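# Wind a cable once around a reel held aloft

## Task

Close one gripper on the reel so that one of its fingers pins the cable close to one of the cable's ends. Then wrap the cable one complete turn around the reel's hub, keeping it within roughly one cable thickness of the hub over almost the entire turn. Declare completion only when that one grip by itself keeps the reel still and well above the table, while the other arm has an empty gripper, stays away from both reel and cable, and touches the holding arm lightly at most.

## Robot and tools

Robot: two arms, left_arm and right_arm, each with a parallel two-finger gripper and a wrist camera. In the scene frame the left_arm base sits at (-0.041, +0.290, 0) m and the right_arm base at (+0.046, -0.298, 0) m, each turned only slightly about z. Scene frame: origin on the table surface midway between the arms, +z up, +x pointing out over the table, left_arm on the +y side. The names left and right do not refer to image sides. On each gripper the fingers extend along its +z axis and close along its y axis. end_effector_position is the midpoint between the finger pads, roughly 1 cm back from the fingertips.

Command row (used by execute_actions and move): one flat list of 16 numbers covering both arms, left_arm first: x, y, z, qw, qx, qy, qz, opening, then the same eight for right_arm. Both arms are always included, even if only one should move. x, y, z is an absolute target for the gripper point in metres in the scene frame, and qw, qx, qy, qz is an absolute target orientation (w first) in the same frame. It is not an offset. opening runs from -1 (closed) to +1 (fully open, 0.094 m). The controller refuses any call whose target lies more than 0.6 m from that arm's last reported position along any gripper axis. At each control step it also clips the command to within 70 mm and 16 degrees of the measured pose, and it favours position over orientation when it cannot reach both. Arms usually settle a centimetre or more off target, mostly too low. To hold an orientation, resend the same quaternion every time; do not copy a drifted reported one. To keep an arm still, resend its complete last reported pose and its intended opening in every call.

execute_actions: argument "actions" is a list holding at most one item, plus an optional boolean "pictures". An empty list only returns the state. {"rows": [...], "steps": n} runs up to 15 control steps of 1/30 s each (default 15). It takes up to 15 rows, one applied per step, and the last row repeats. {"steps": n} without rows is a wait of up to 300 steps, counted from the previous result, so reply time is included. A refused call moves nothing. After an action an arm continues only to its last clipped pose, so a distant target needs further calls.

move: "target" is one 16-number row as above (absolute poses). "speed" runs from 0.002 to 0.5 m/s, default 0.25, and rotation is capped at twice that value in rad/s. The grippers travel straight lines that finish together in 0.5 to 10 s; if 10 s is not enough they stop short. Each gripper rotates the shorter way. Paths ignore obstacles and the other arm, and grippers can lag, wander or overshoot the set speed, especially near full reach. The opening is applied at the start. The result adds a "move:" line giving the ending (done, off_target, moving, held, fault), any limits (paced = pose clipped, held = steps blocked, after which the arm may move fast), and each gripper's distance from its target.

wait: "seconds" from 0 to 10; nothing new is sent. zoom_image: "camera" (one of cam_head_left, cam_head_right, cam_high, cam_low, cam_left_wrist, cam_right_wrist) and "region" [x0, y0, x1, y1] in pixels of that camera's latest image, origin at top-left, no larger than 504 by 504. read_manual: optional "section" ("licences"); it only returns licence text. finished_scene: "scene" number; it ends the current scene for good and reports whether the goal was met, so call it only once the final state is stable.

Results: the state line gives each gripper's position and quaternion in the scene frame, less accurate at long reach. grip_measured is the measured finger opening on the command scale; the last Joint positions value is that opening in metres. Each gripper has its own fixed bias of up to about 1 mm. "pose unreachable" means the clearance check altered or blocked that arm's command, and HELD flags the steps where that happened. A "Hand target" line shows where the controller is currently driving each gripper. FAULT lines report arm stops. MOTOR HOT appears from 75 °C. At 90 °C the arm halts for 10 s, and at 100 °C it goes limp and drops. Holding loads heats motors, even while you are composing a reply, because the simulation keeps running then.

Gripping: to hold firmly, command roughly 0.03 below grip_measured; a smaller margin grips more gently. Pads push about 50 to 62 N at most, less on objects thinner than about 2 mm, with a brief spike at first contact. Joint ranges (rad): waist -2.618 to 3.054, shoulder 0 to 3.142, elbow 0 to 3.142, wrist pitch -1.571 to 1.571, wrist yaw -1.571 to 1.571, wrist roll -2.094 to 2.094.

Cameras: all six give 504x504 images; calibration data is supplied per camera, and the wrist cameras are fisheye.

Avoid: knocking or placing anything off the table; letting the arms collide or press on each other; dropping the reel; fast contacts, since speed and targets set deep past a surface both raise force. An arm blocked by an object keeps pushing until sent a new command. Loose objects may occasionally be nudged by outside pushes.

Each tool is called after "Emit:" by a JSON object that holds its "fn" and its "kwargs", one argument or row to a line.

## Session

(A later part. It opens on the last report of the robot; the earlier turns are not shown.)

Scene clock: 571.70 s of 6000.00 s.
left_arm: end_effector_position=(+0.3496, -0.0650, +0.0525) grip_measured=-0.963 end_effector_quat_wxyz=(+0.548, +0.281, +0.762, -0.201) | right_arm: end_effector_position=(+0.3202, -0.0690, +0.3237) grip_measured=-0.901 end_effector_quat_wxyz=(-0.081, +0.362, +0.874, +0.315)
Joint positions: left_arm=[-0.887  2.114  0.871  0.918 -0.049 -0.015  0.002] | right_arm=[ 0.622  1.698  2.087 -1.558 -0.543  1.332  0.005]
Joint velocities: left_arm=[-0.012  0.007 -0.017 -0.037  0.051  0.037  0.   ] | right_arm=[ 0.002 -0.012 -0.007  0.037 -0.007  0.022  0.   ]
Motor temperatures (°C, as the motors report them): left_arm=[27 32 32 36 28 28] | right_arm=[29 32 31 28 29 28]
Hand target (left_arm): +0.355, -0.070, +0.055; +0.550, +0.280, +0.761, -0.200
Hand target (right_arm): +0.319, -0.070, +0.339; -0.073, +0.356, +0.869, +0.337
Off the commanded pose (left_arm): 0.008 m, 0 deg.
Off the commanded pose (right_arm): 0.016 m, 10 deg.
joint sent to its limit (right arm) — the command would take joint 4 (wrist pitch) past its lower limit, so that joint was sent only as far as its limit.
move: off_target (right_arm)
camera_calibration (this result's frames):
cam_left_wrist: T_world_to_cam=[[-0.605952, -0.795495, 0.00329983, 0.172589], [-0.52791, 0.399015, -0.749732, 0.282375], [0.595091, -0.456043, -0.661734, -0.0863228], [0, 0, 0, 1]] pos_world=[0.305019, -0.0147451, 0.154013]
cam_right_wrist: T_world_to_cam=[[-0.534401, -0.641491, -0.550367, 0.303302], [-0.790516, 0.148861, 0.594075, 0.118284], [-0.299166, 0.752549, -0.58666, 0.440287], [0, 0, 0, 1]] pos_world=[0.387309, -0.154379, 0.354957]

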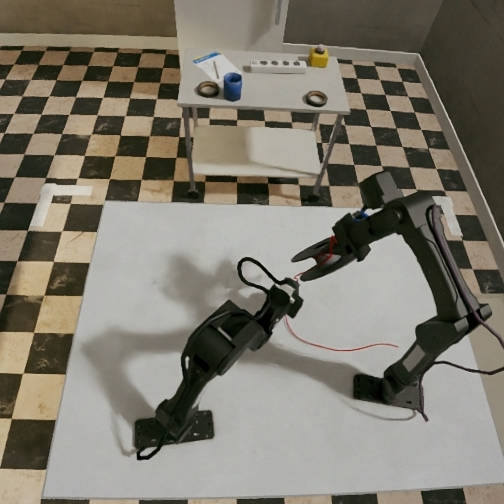

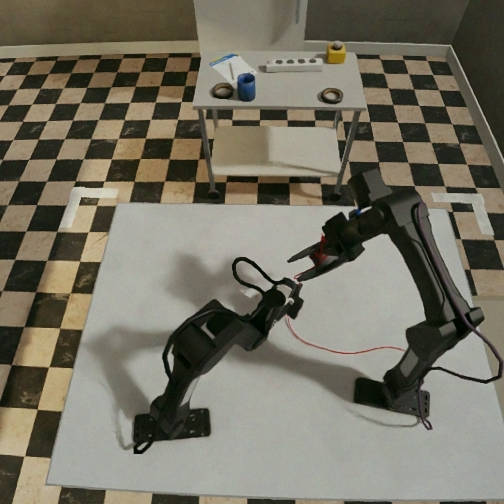

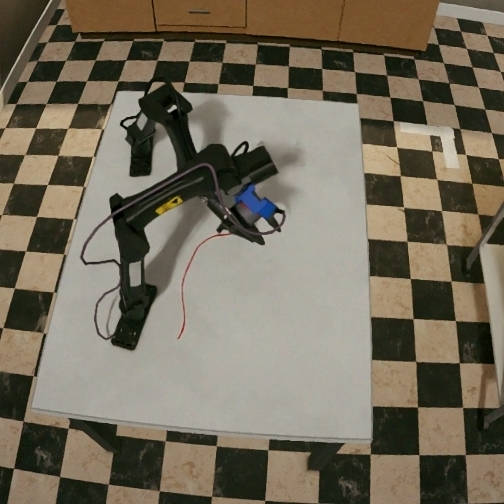

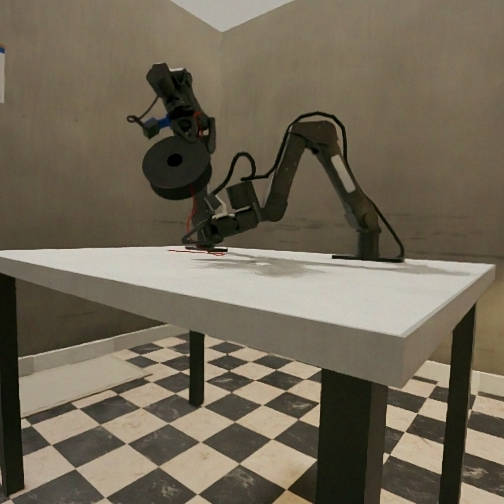

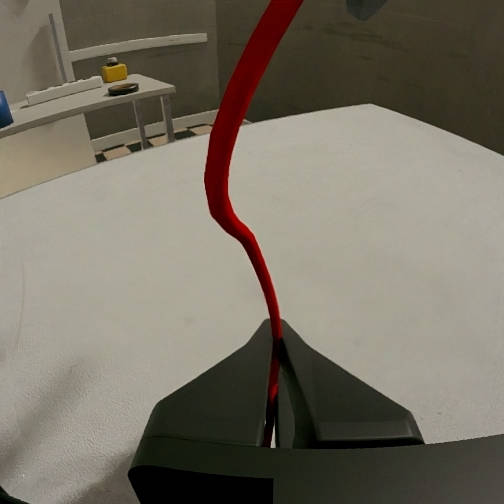

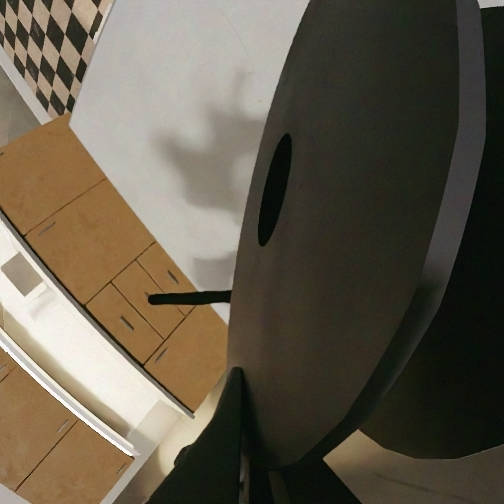

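Emit:
{"fn": "move", "kwargs": {
  "target": [0.36,-0.08,0.035,0.55,0.28,0.76,-0.2,-0.99,0.31,-0.06,0.385,-0.07,0.356,0.865,0.35,-0.95],
  "speed": 0.03
}}

Emit:
{"fn": "zoom_image", "kwargs": {
  "camera": "cam_head_left",
  "region": [270,200,390,320]
}}

Scene clock: 577.00 s of 6000.00 s.
left_arm: end_effector_position=(+0.3647, -0.0766, +0.0672) grip_measured=-0.963 end_effector_quat_wxyz=(+0.588, +0.265, +0.734, -0.213) | right_arm: end_effector_position=(+0.3231, -0.0655, +0.3544) grip_measured=-0.901 end_effector_quat_wxyz=(-0.058, +0.388, +0.853, +0.344)
Joint positions: left_arm=[-0.887  2.177  0.925  1.032 -0.06  -0.015  0.002] | right_arm=[ 0.638  1.698  2.198 -1.557 -0.519  1.443  0.005]
Joint velocities: left_arm=[-0.007 -0.002 -0.002 -0.022 -0.037 -0.037  0.   ] | right_arm=[ 0.002 -0.022 -0.002  0.007 -0.022  0.007 -0.001]
Motor temperatures (°C, as the motors report them): left_arm=[27 32 33 36 28 28] | right_arm=[29 33 31 28 29 28]
Hand target (left_arm): +0.358, -0.078, +0.036; +0.551, +0.280, +0.760, -0.200
Hand target (right_arm): +0.308, -0.061, +0.384; -0.050, +0.359, +0.849, +0.383
Off the commanded pose (left_arm): 0.033 m, 6 deg.
Off the commanded pose (right_arm): 0.034 m, 4 deg.
joint sent to its limit (right arm) — the command would take joint 4 (wrist pitch) past its lower limit, so that joint was sent only as far as its limit.
move: off_target (left_arm, right_arm)
camera_calibration (this result's frames):
cam_left_wrist: T_world_to_cam=[[-0.598027, -0.801388, 0.0118741, 0.168587], [-0.470745, 0.339221, -0.81445, 0.284932], [0.648662, -0.492653, -0.580112, -0.118645], [0, 0, 0, 1]] pos_world=[0.31191, -0.0200021, 0.161234]
cam_right_wrist: T_world_to_cam=[[-0.559947, -0.573119, -0.598327, 0.353738], [-0.800535, 0.188112, 0.568997, 0.116565], [-0.213551, 0.797589, -0.564134, 0.423804], [0, 0, 0, 1]] pos_world=[0.381892, -0.157215, 0.384408]

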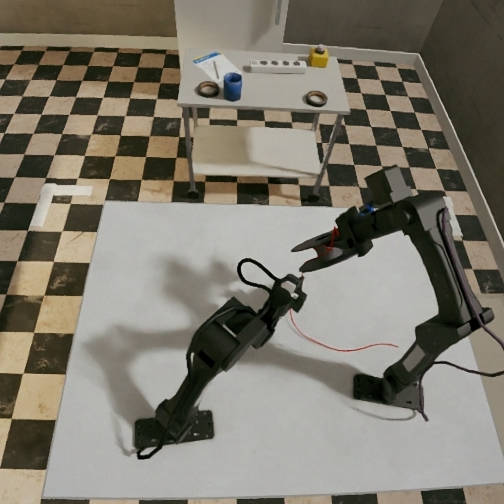

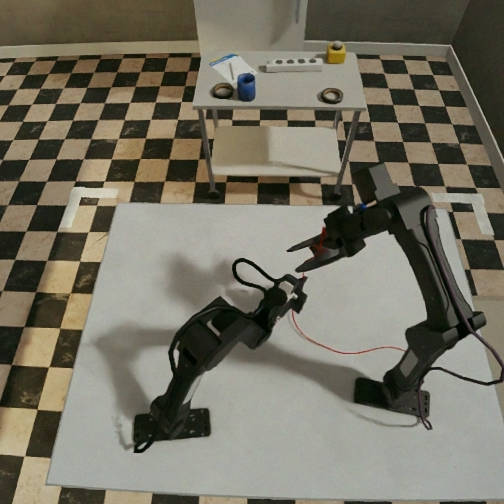

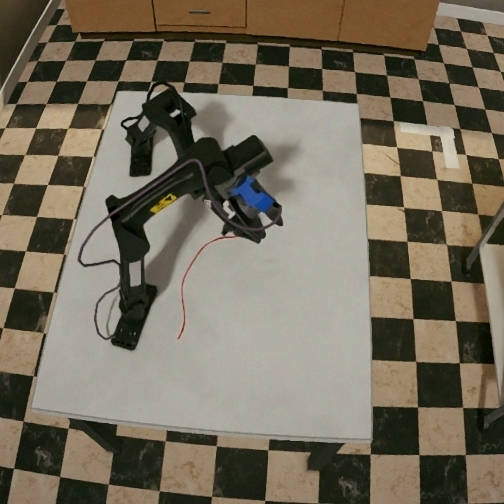

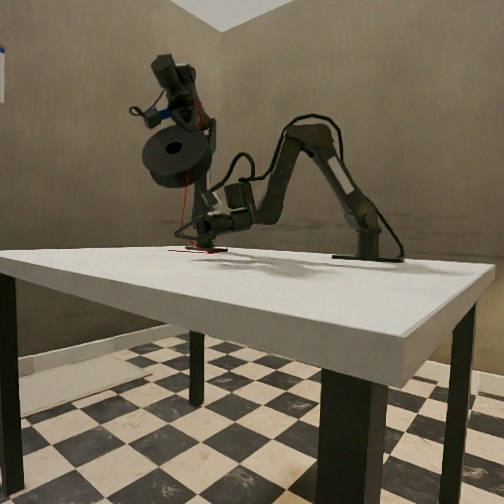

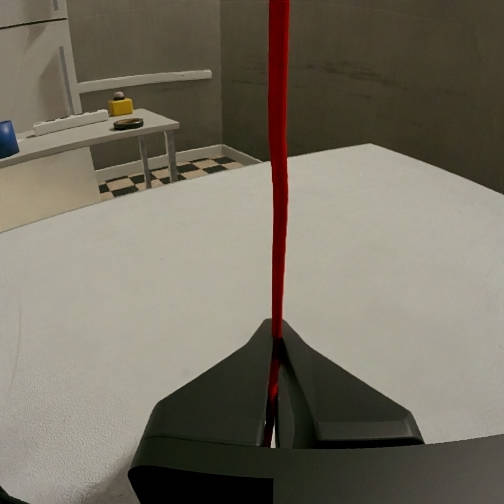

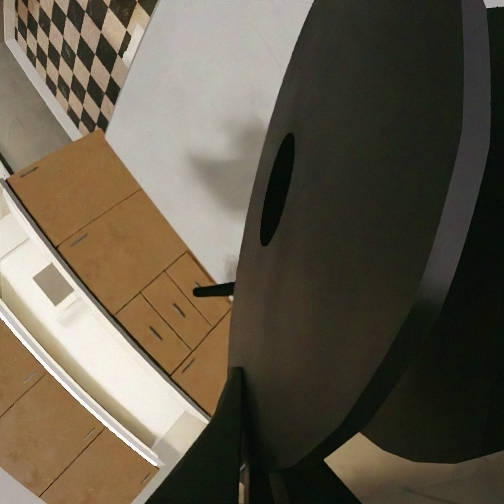

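Region (270, 200, 390, 320) of cam_head_left's 504x504 image, scaled by 4.200, with more detail than that image has.

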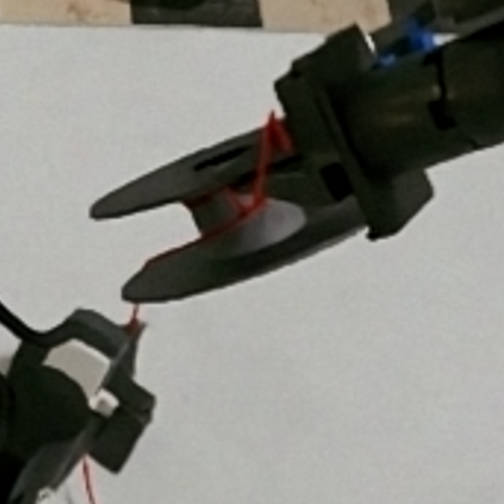

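Emit:
{"fn": "move", "kwargs": {
  "target": [0.39,-0.09,0.075,0.6,0.26,0.73,-0.213,-0.99,0.30,-0.045,0.365,-0.058,0.388,0.853,0.344,-0.95],
  "speed": 0.03
}}

Emit:
{"fn": "move", "kwargs": {
  "target": [0.39,-0.09,0.075,0.6,0.26,0.73,-0.213,0.3,0.30,-0.045,0.365,-0.058,0.388,0.853,0.344,-0.95]
}}

Emit:
{"fn": "move", "kwargs": {
  "target": [0.22,0.08,0.09,0.65,0.245,0.68,-0.235,0.3,0.30,-0.045,0.37,-0.058,0.388,0.853,0.344,-0.95],
  "speed": 0.12
}}

Emit:
{"fn": "zoom_image", "kwargs": {
  "camera": "cam_left_wrist",
  "region": [130,0,430,300]
}}

Scene clock: 582.23 s of 6000.00 s.
left_arm: end_effector_position=(+0.3803, -0.0912, +0.0754) grip_measured=-0.963 end_effector_quat_wxyz=(+0.598, +0.261, +0.726, -0.218) | right_arm: end_effector_position=(+0.3053, -0.0454, +0.3508) grip_measured=-0.901 end_effector_quat_wxyz=(-0.071, +0.399, +0.854, +0.327)
Joint positions: left_arm=[-0.887  2.218  1.019  1.008 -0.061 -0.015  0.002] | right_arm=[ 0.734  1.698  2.198 -1.557 -0.47   1.545  0.005]
Joint velocities: left_arm=[-0.007  0.017  0.002  0.051 -0.022 -0.066  0.001] | right_arm=[-0.012 -0.002  0.007 -0.037  0.007 -0.066 -0.   ]
Motor temperatures (°C, as the motors report them): left_arm=[27 32 32 36 28 28] | right_arm=[29 33 31 28 29 28]
Hand target (left_arm): +0.389, -0.090, +0.075; +0.599, +0.259, +0.728, -0.212
Hand target (right_arm): +0.300, -0.045, +0.365; -0.059, +0.388, +0.852, +0.345
Off the commanded pose (left_arm): 0.010 m, 1 deg.
Off the commanded pose (right_arm): 0.015 m, 3 deg.
move: off_target (right_arm)
camera_calibration (this result's frames):
cam_left_wrist: T_world_to_cam=[[-0.598018, -0.801339, 0.0151817, 0.165837], [-0.45325, 0.322505, -0.830997, 0.296975], [0.661014, -0.503832, -0.55607, -0.138831], [0, 0, 0, 1]] pos_world=[0.325547, -0.0328321, 0.167068]
cam_right_wrist: T_world_to_cam=[[-0.588542, -0.581987, -0.561168, 0.348394], [-0.774141, 0.205572, 0.598704, 0.0828575], [-0.233077, 0.786785, -0.571528, 0.41008], [0, 0, 0, 1]] pos_world=[0.364768, -0.136917, 0.380273]

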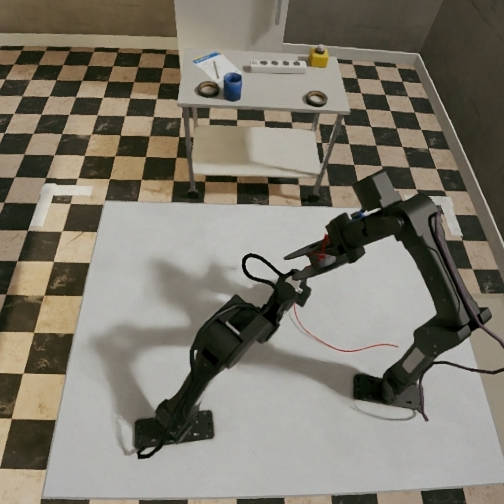

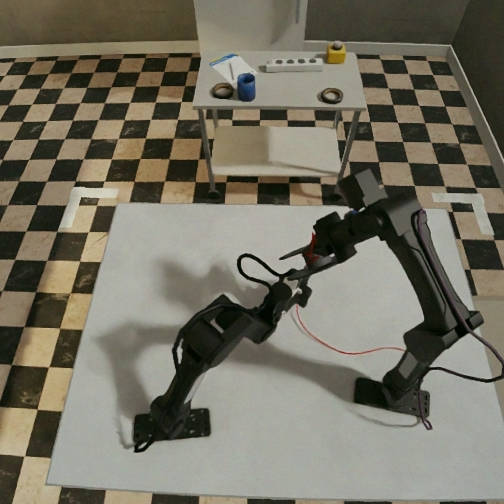

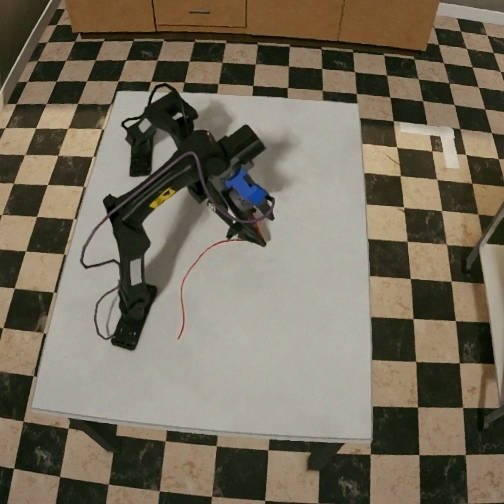

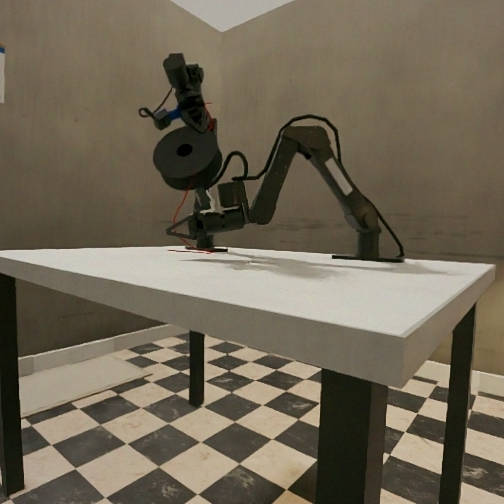

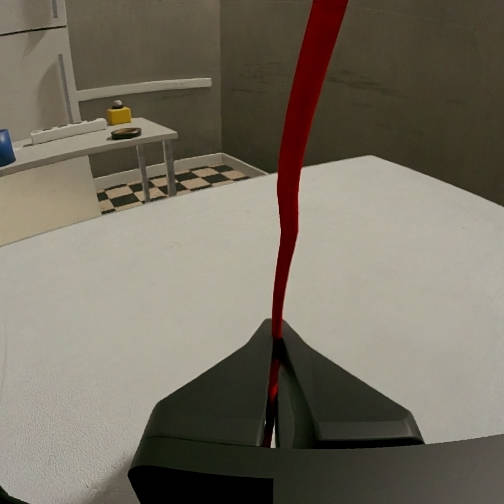

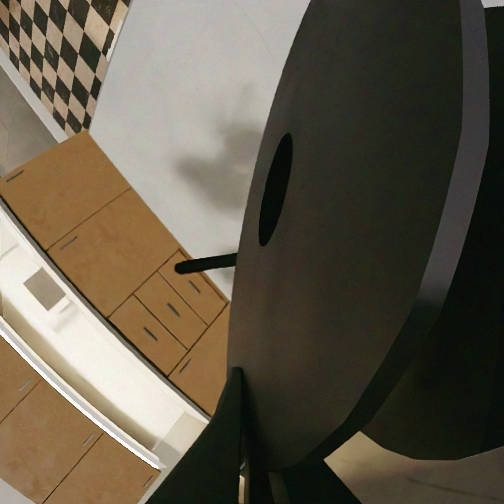

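Scene clock: 582.93 s of 6000.00 s.
left_arm: end_effector_position=(+0.3801, -0.0910, +0.0737) grip_measured=+0.297 end_effector_quat_wxyz=(+0.596, +0.262, +0.728, -0.217) | right_arm: end_effector_position=(+0.3054, -0.0456, +0.3507) grip_measured=-0.901 end_effector_quat_wxyz=(-0.071, +0.401, +0.853, +0.326)
Joint positions: left_arm=[-0.887  2.218  1.019  1.001 -0.061 -0.015  0.061] | right_arm=[ 0.734  1.698  2.198 -1.557 -0.469  1.549  0.005]
Joint velocities: left_arm=[ 0.002  0.002  0.022 -0.007 -0.022 -0.007 -0.001] | right_arm=[-0.012  0.002 -0.012 -0.066  0.007  0.066 -0.001]
Motor temperatures (°C, as the motors report them): left_arm=[27 32 32 36 28 28] | right_arm=[29 33 31 28 29 28]
Hand target (left_arm): +0.390, -0.090, +0.075; +0.598, +0.259, +0.728, -0.212
Hand target (right_arm): +0.300, -0.045, +0.365; -0.058, +0.388, +0.853, +0.344
Off the commanded pose (left_arm): 0.010 m, 1 deg.
Off the commanded pose (right_arm): 0.015 m, 3 deg.
move: off_target (right_arm)
camera_calibration (this result's frames):
cam_left_wrist: T_world_to_cam=[[-0.597944, -0.801409, 0.0143901, 0.165924], [-0.45739, 0.326413, -0.827194, 0.297052], [0.658223, -0.501197, -0.561733, -0.137769], [0, 0, 0, 1]] pos_world=[0.325765, -0.033038, 0.165942]
cam_right_wrist: T_world_to_cam=[[-0.591613, -0.580086, -0.559906, 0.348933], [-0.772317, 0.20849, 0.600049, 0.08214], [-0.231345, 0.787421, -0.571355, 0.409608], [0, 0, 0, 1]] pos_world=[0.364632, -0.137248, 0.380113]

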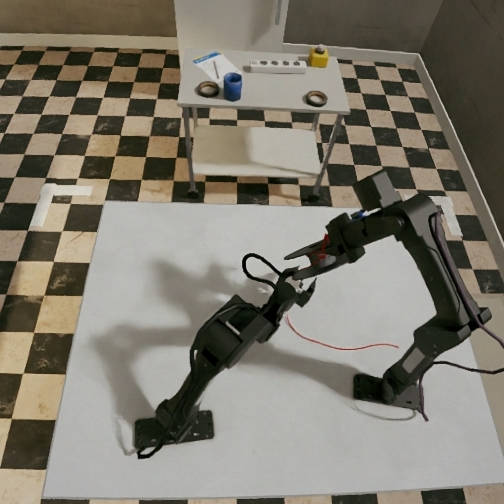

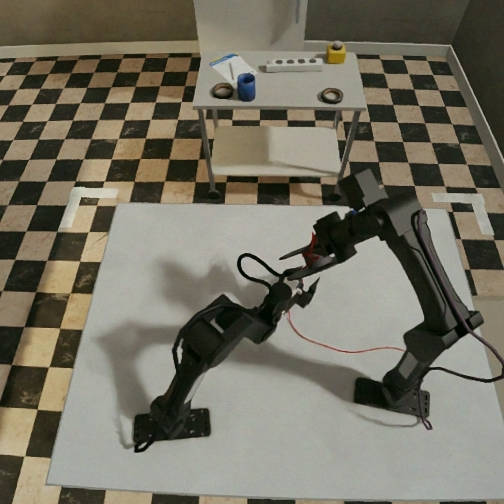

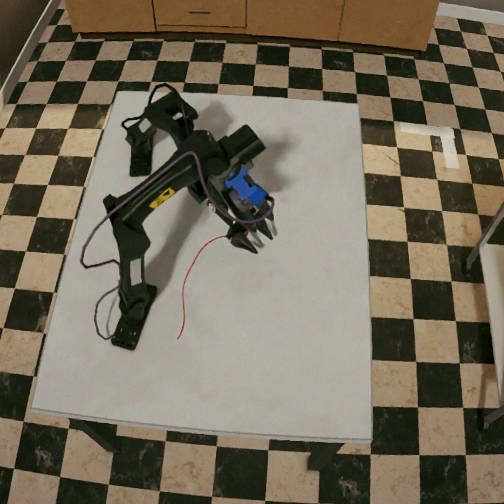

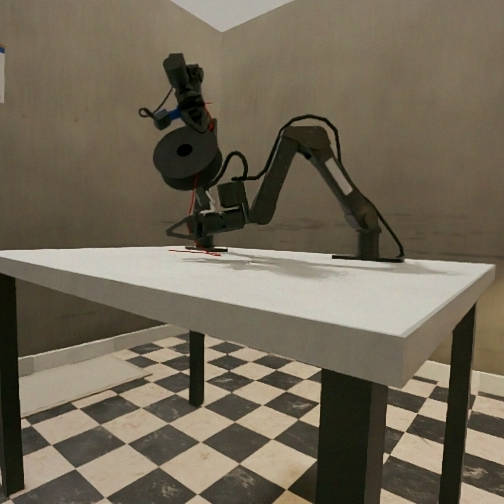

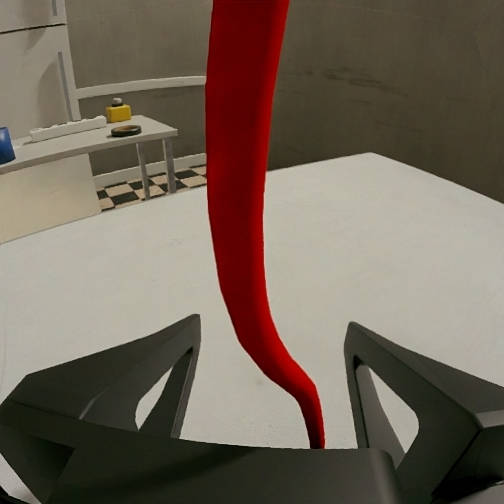

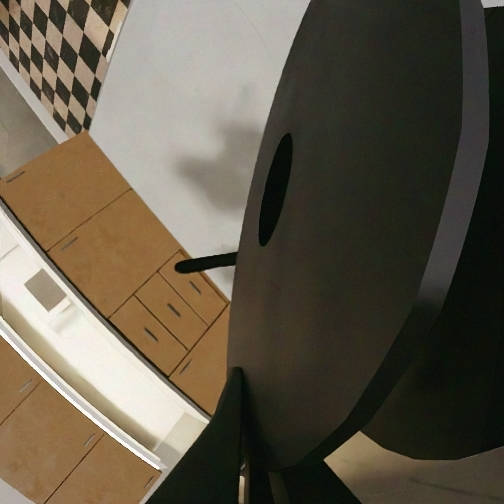

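Scene clock: 585.23 s of 6000.00 s.
left_arm: end_effector_position=(+0.2261, +0.0783, +0.0862) grip_measured=+0.297 end_effector_quat_wxyz=(+0.608, +0.256, +0.718, -0.222) | right_arm: end_effector_position=(+0.3054, -0.0456, +0.3507) grip_measured=-0.901 end_effector_quat_wxyz=(-0.072, +0.403, +0.852, +0.326)
Joint positions: left_arm=[-0.783  1.768  0.051  1.555  0.039  0.     0.061] | right_arm=[ 0.734  1.698  2.198 -1.557 -0.469  1.553  0.005]
Joint velocities: left_arm=[ 0.007  0.022  0.007  0.037 -0.007  0.007 -0.   ] | right_arm=[-0.017 -0.012  0.002  0.022  0.007  0.022 -0.   ]
Motor temperatures (°C, as the motors report them): left_arm=[27 32 32 36 28 28] | right_arm=[29 33 31 28 29 28]
Hand target (left_arm): +0.224, +0.082, +0.091; +0.614, +0.257, +0.712, -0.222
Hand target (right_arm): +0.299, -0.046, +0.370; -0.056, +0.388, +0.851, +0.348
Off the commanded pose (left_arm): 0.007 m, 7 deg.
Off the commanded pose (right_arm): 0.020 m, 3 deg.
joint sent to its limit (left arm) — the command would take joint 4 (wrist pitch) past its upper limit, so that joint was sent only as far as its limit.
joint sent to its limit (right arm) — the command would take joint 4 (wrist pitch) past its lower limit, so that joint was sent only as far as its limit.
move: off_target (left_arm, right_arm)
camera_calibration (this result's frames):
cam_left_wrist: T_world_to_cam=[[-0.596226, -0.802579, 0.0195516, 0.208627], [-0.437059, 0.304064, -0.846478, 0.180503], [0.67342, -0.513237, -0.532065, 0.0503701], [0, 0, 0, 1]] pos_world=[0.169359, 0.138407, 0.175513]
cam_right_wrist: T_world_to_cam=[[-0.595243, -0.577616, -0.55861, 0.3497], [-0.769882, 0.210847, 0.602349, 0.0806971], [-0.230145, 0.788608, -0.570202, 0.408891], [0, 0, 0, 1]] pos_world=[0.364388, -0.137477, 0.379888]

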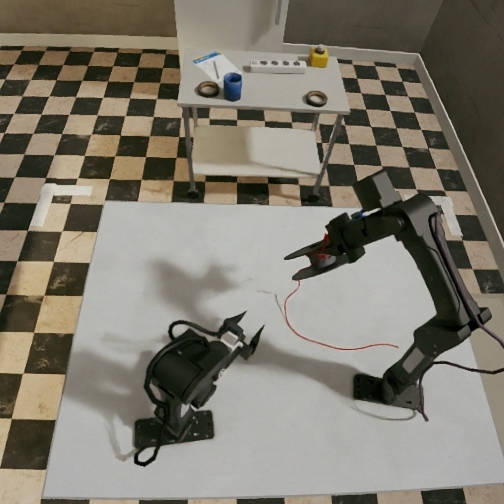

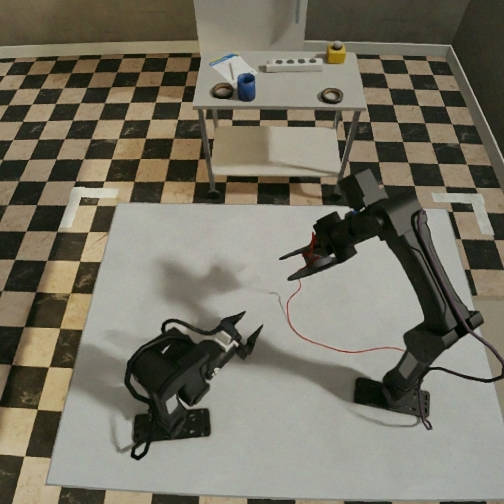

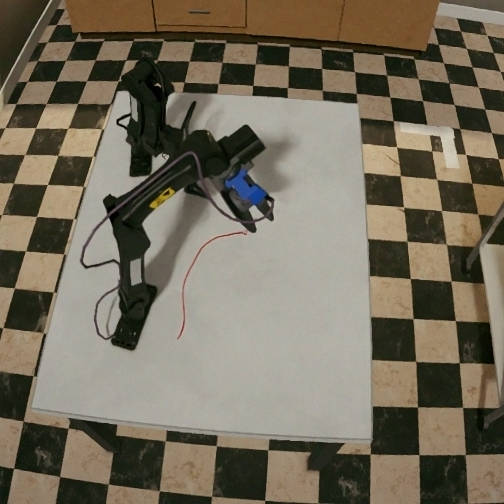

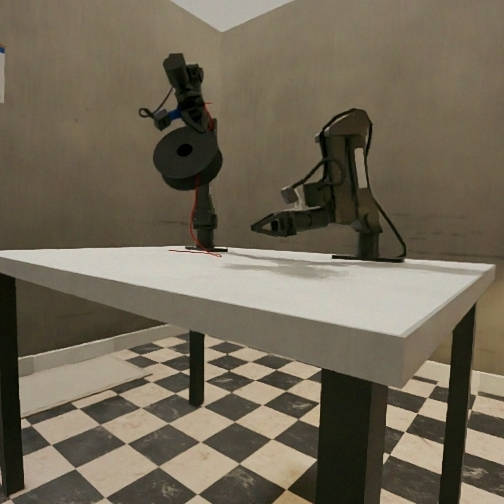

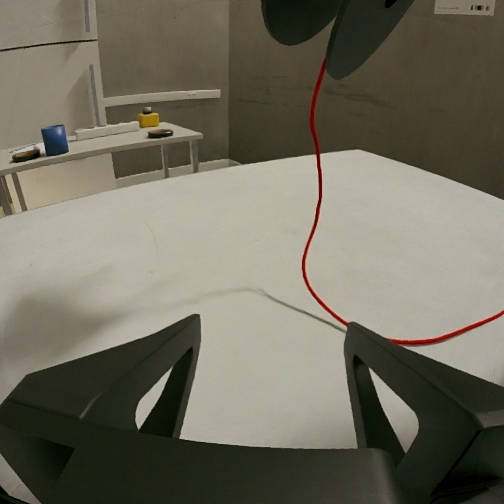

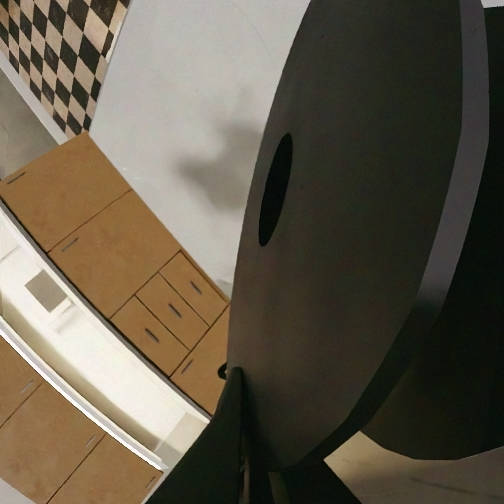

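Region (130, 0, 430, 300) of cam_left_wrist's 504x504 image, scaled by 1.680, with more detail than that image has.

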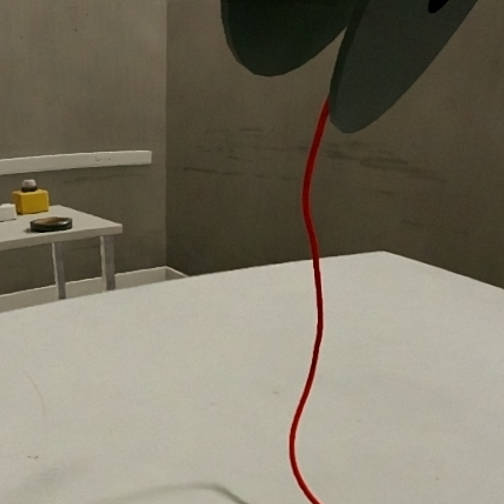

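Inspect the hub.

Emit:
{"fn": "move", "kwargs": {
  "target": [0.19,0.1,0.22,0.65,0.245,0.68,-0.235,0.3,0.305,-0.045,0.36,-0.07,0.4,0.853,0.33,-0.95],
  "speed": 0.15
}}

Emit:
{"fn": "zoom_image", "kwargs": {
  "camera": "cam_left_wrist",
  "region": [200,0,440,240]
}}

Scene clock: 590.03 s of 6000.00 s.
left_arm: end_effector_position=(+0.1893, +0.1040, +0.2083) grip_measured=+0.297 end_effector_quat_wxyz=(+0.643, +0.247, +0.687, -0.231) | right_arm: end_effector_position=(+0.3054, -0.0456, +0.3507) grip_measured=-0.901 end_effector_quat_wxyz=(-0.073, +0.406, +0.851, +0.326)
Joint positions: left_arm=[-0.804  0.573  0.187  0.319  0.015  0.001  0.061] | right_arm=[ 0.734  1.698  2.198 -1.557 -0.469  1.561  0.005]
Joint velocities: left_arm=[ 0.007 -0.007 -0.002 -0.081  0.022  0.022 -0.   ] | right_arm=[ 0.007 -0.007  0.002  0.051  0.022  0.066 -0.001]
Motor temperatures (°C, as the motors report them): left_arm=[27 32 32 36 28 28] | right_arm=[29 33 31 28 29 28]
Hand target (left_arm): +0.189, +0.102, +0.223; +0.650, +0.246, +0.680, -0.235
Hand target (right_arm): +0.305, -0.045, +0.360; -0.067, +0.400, +0.850, +0.337
Off the commanded pose (left_arm): 0.012 m, 1 deg.
Off the commanded pose (right_arm): 0.009 m, 1 deg.
joint sent to its limit (right arm) — the command would take joint 4 (wrist pitch) past its lower limit, so that joint was sent only as far as its limit.
move: off_target (left_arm)
camera_calibration (this result's frames):
cam_left_wrist: T_world_to_cam=[[-0.595726, -0.802975, 0.0184765, 0.205061], [-0.370473, 0.254297, -0.893355, 0.262362], [0.712643, -0.53904, -0.448972, 0.131315], [0, 0, 0, 1]] pos_world=[0.125778, 0.168725, 0.28955]
cam_right_wrist: T_world_to_cam=[[-0.601565, -0.573265, -0.556315, 0.351024], [-0.765586, 0.214948, 0.606362, 0.0781645], [-0.228027, 0.790674, -0.568189, 0.407632], [0, 0, 0, 1]] pos_world=[0.363957, -0.137876, 0.379496]

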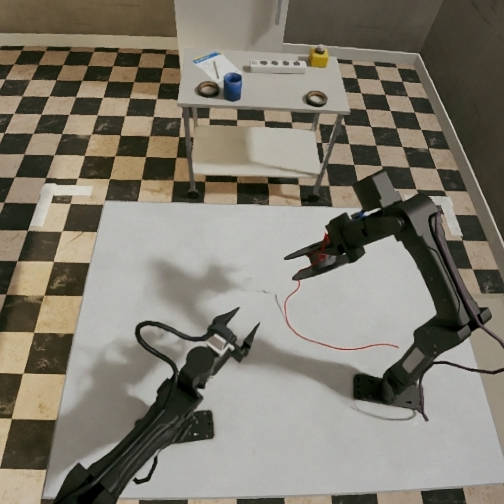

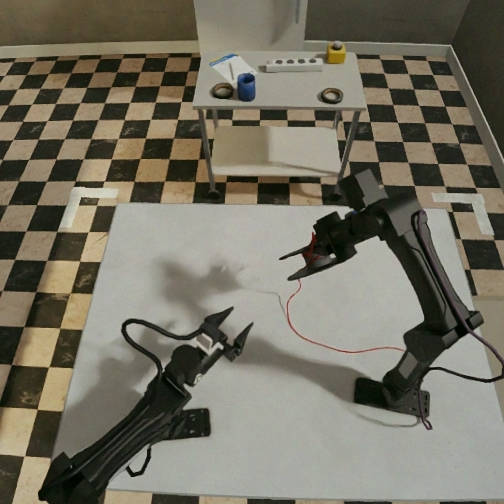

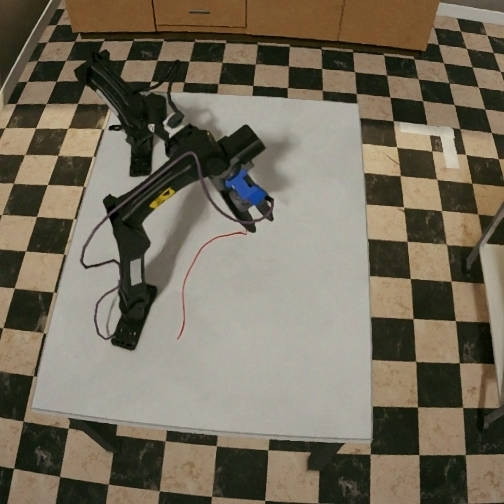

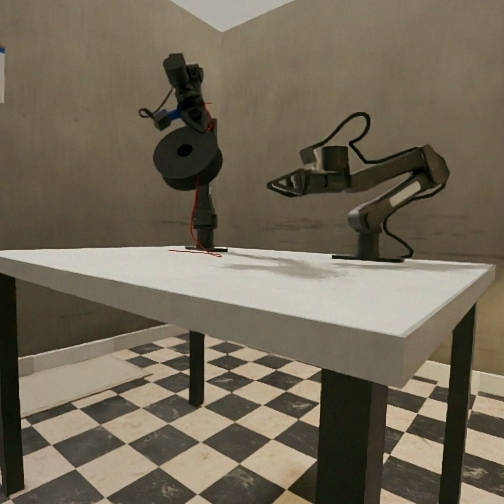

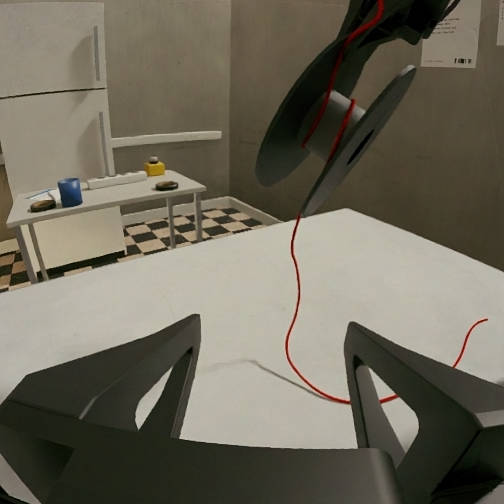

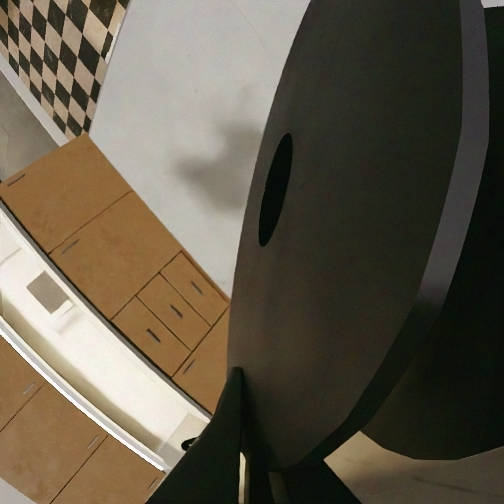

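Region (200, 0, 440, 240) of cam_left_wrist's 504x504 image, scaled by 2.100, with more detail than that image has.

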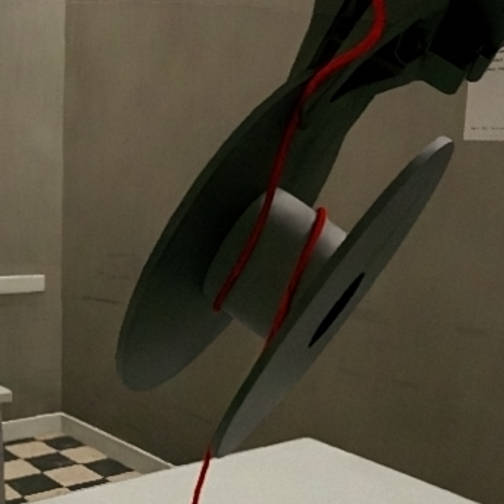

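Emit:
{"fn": "finished_scene", "kwargs": {
  "scene": 1
}}

The scene is finished: the task was done.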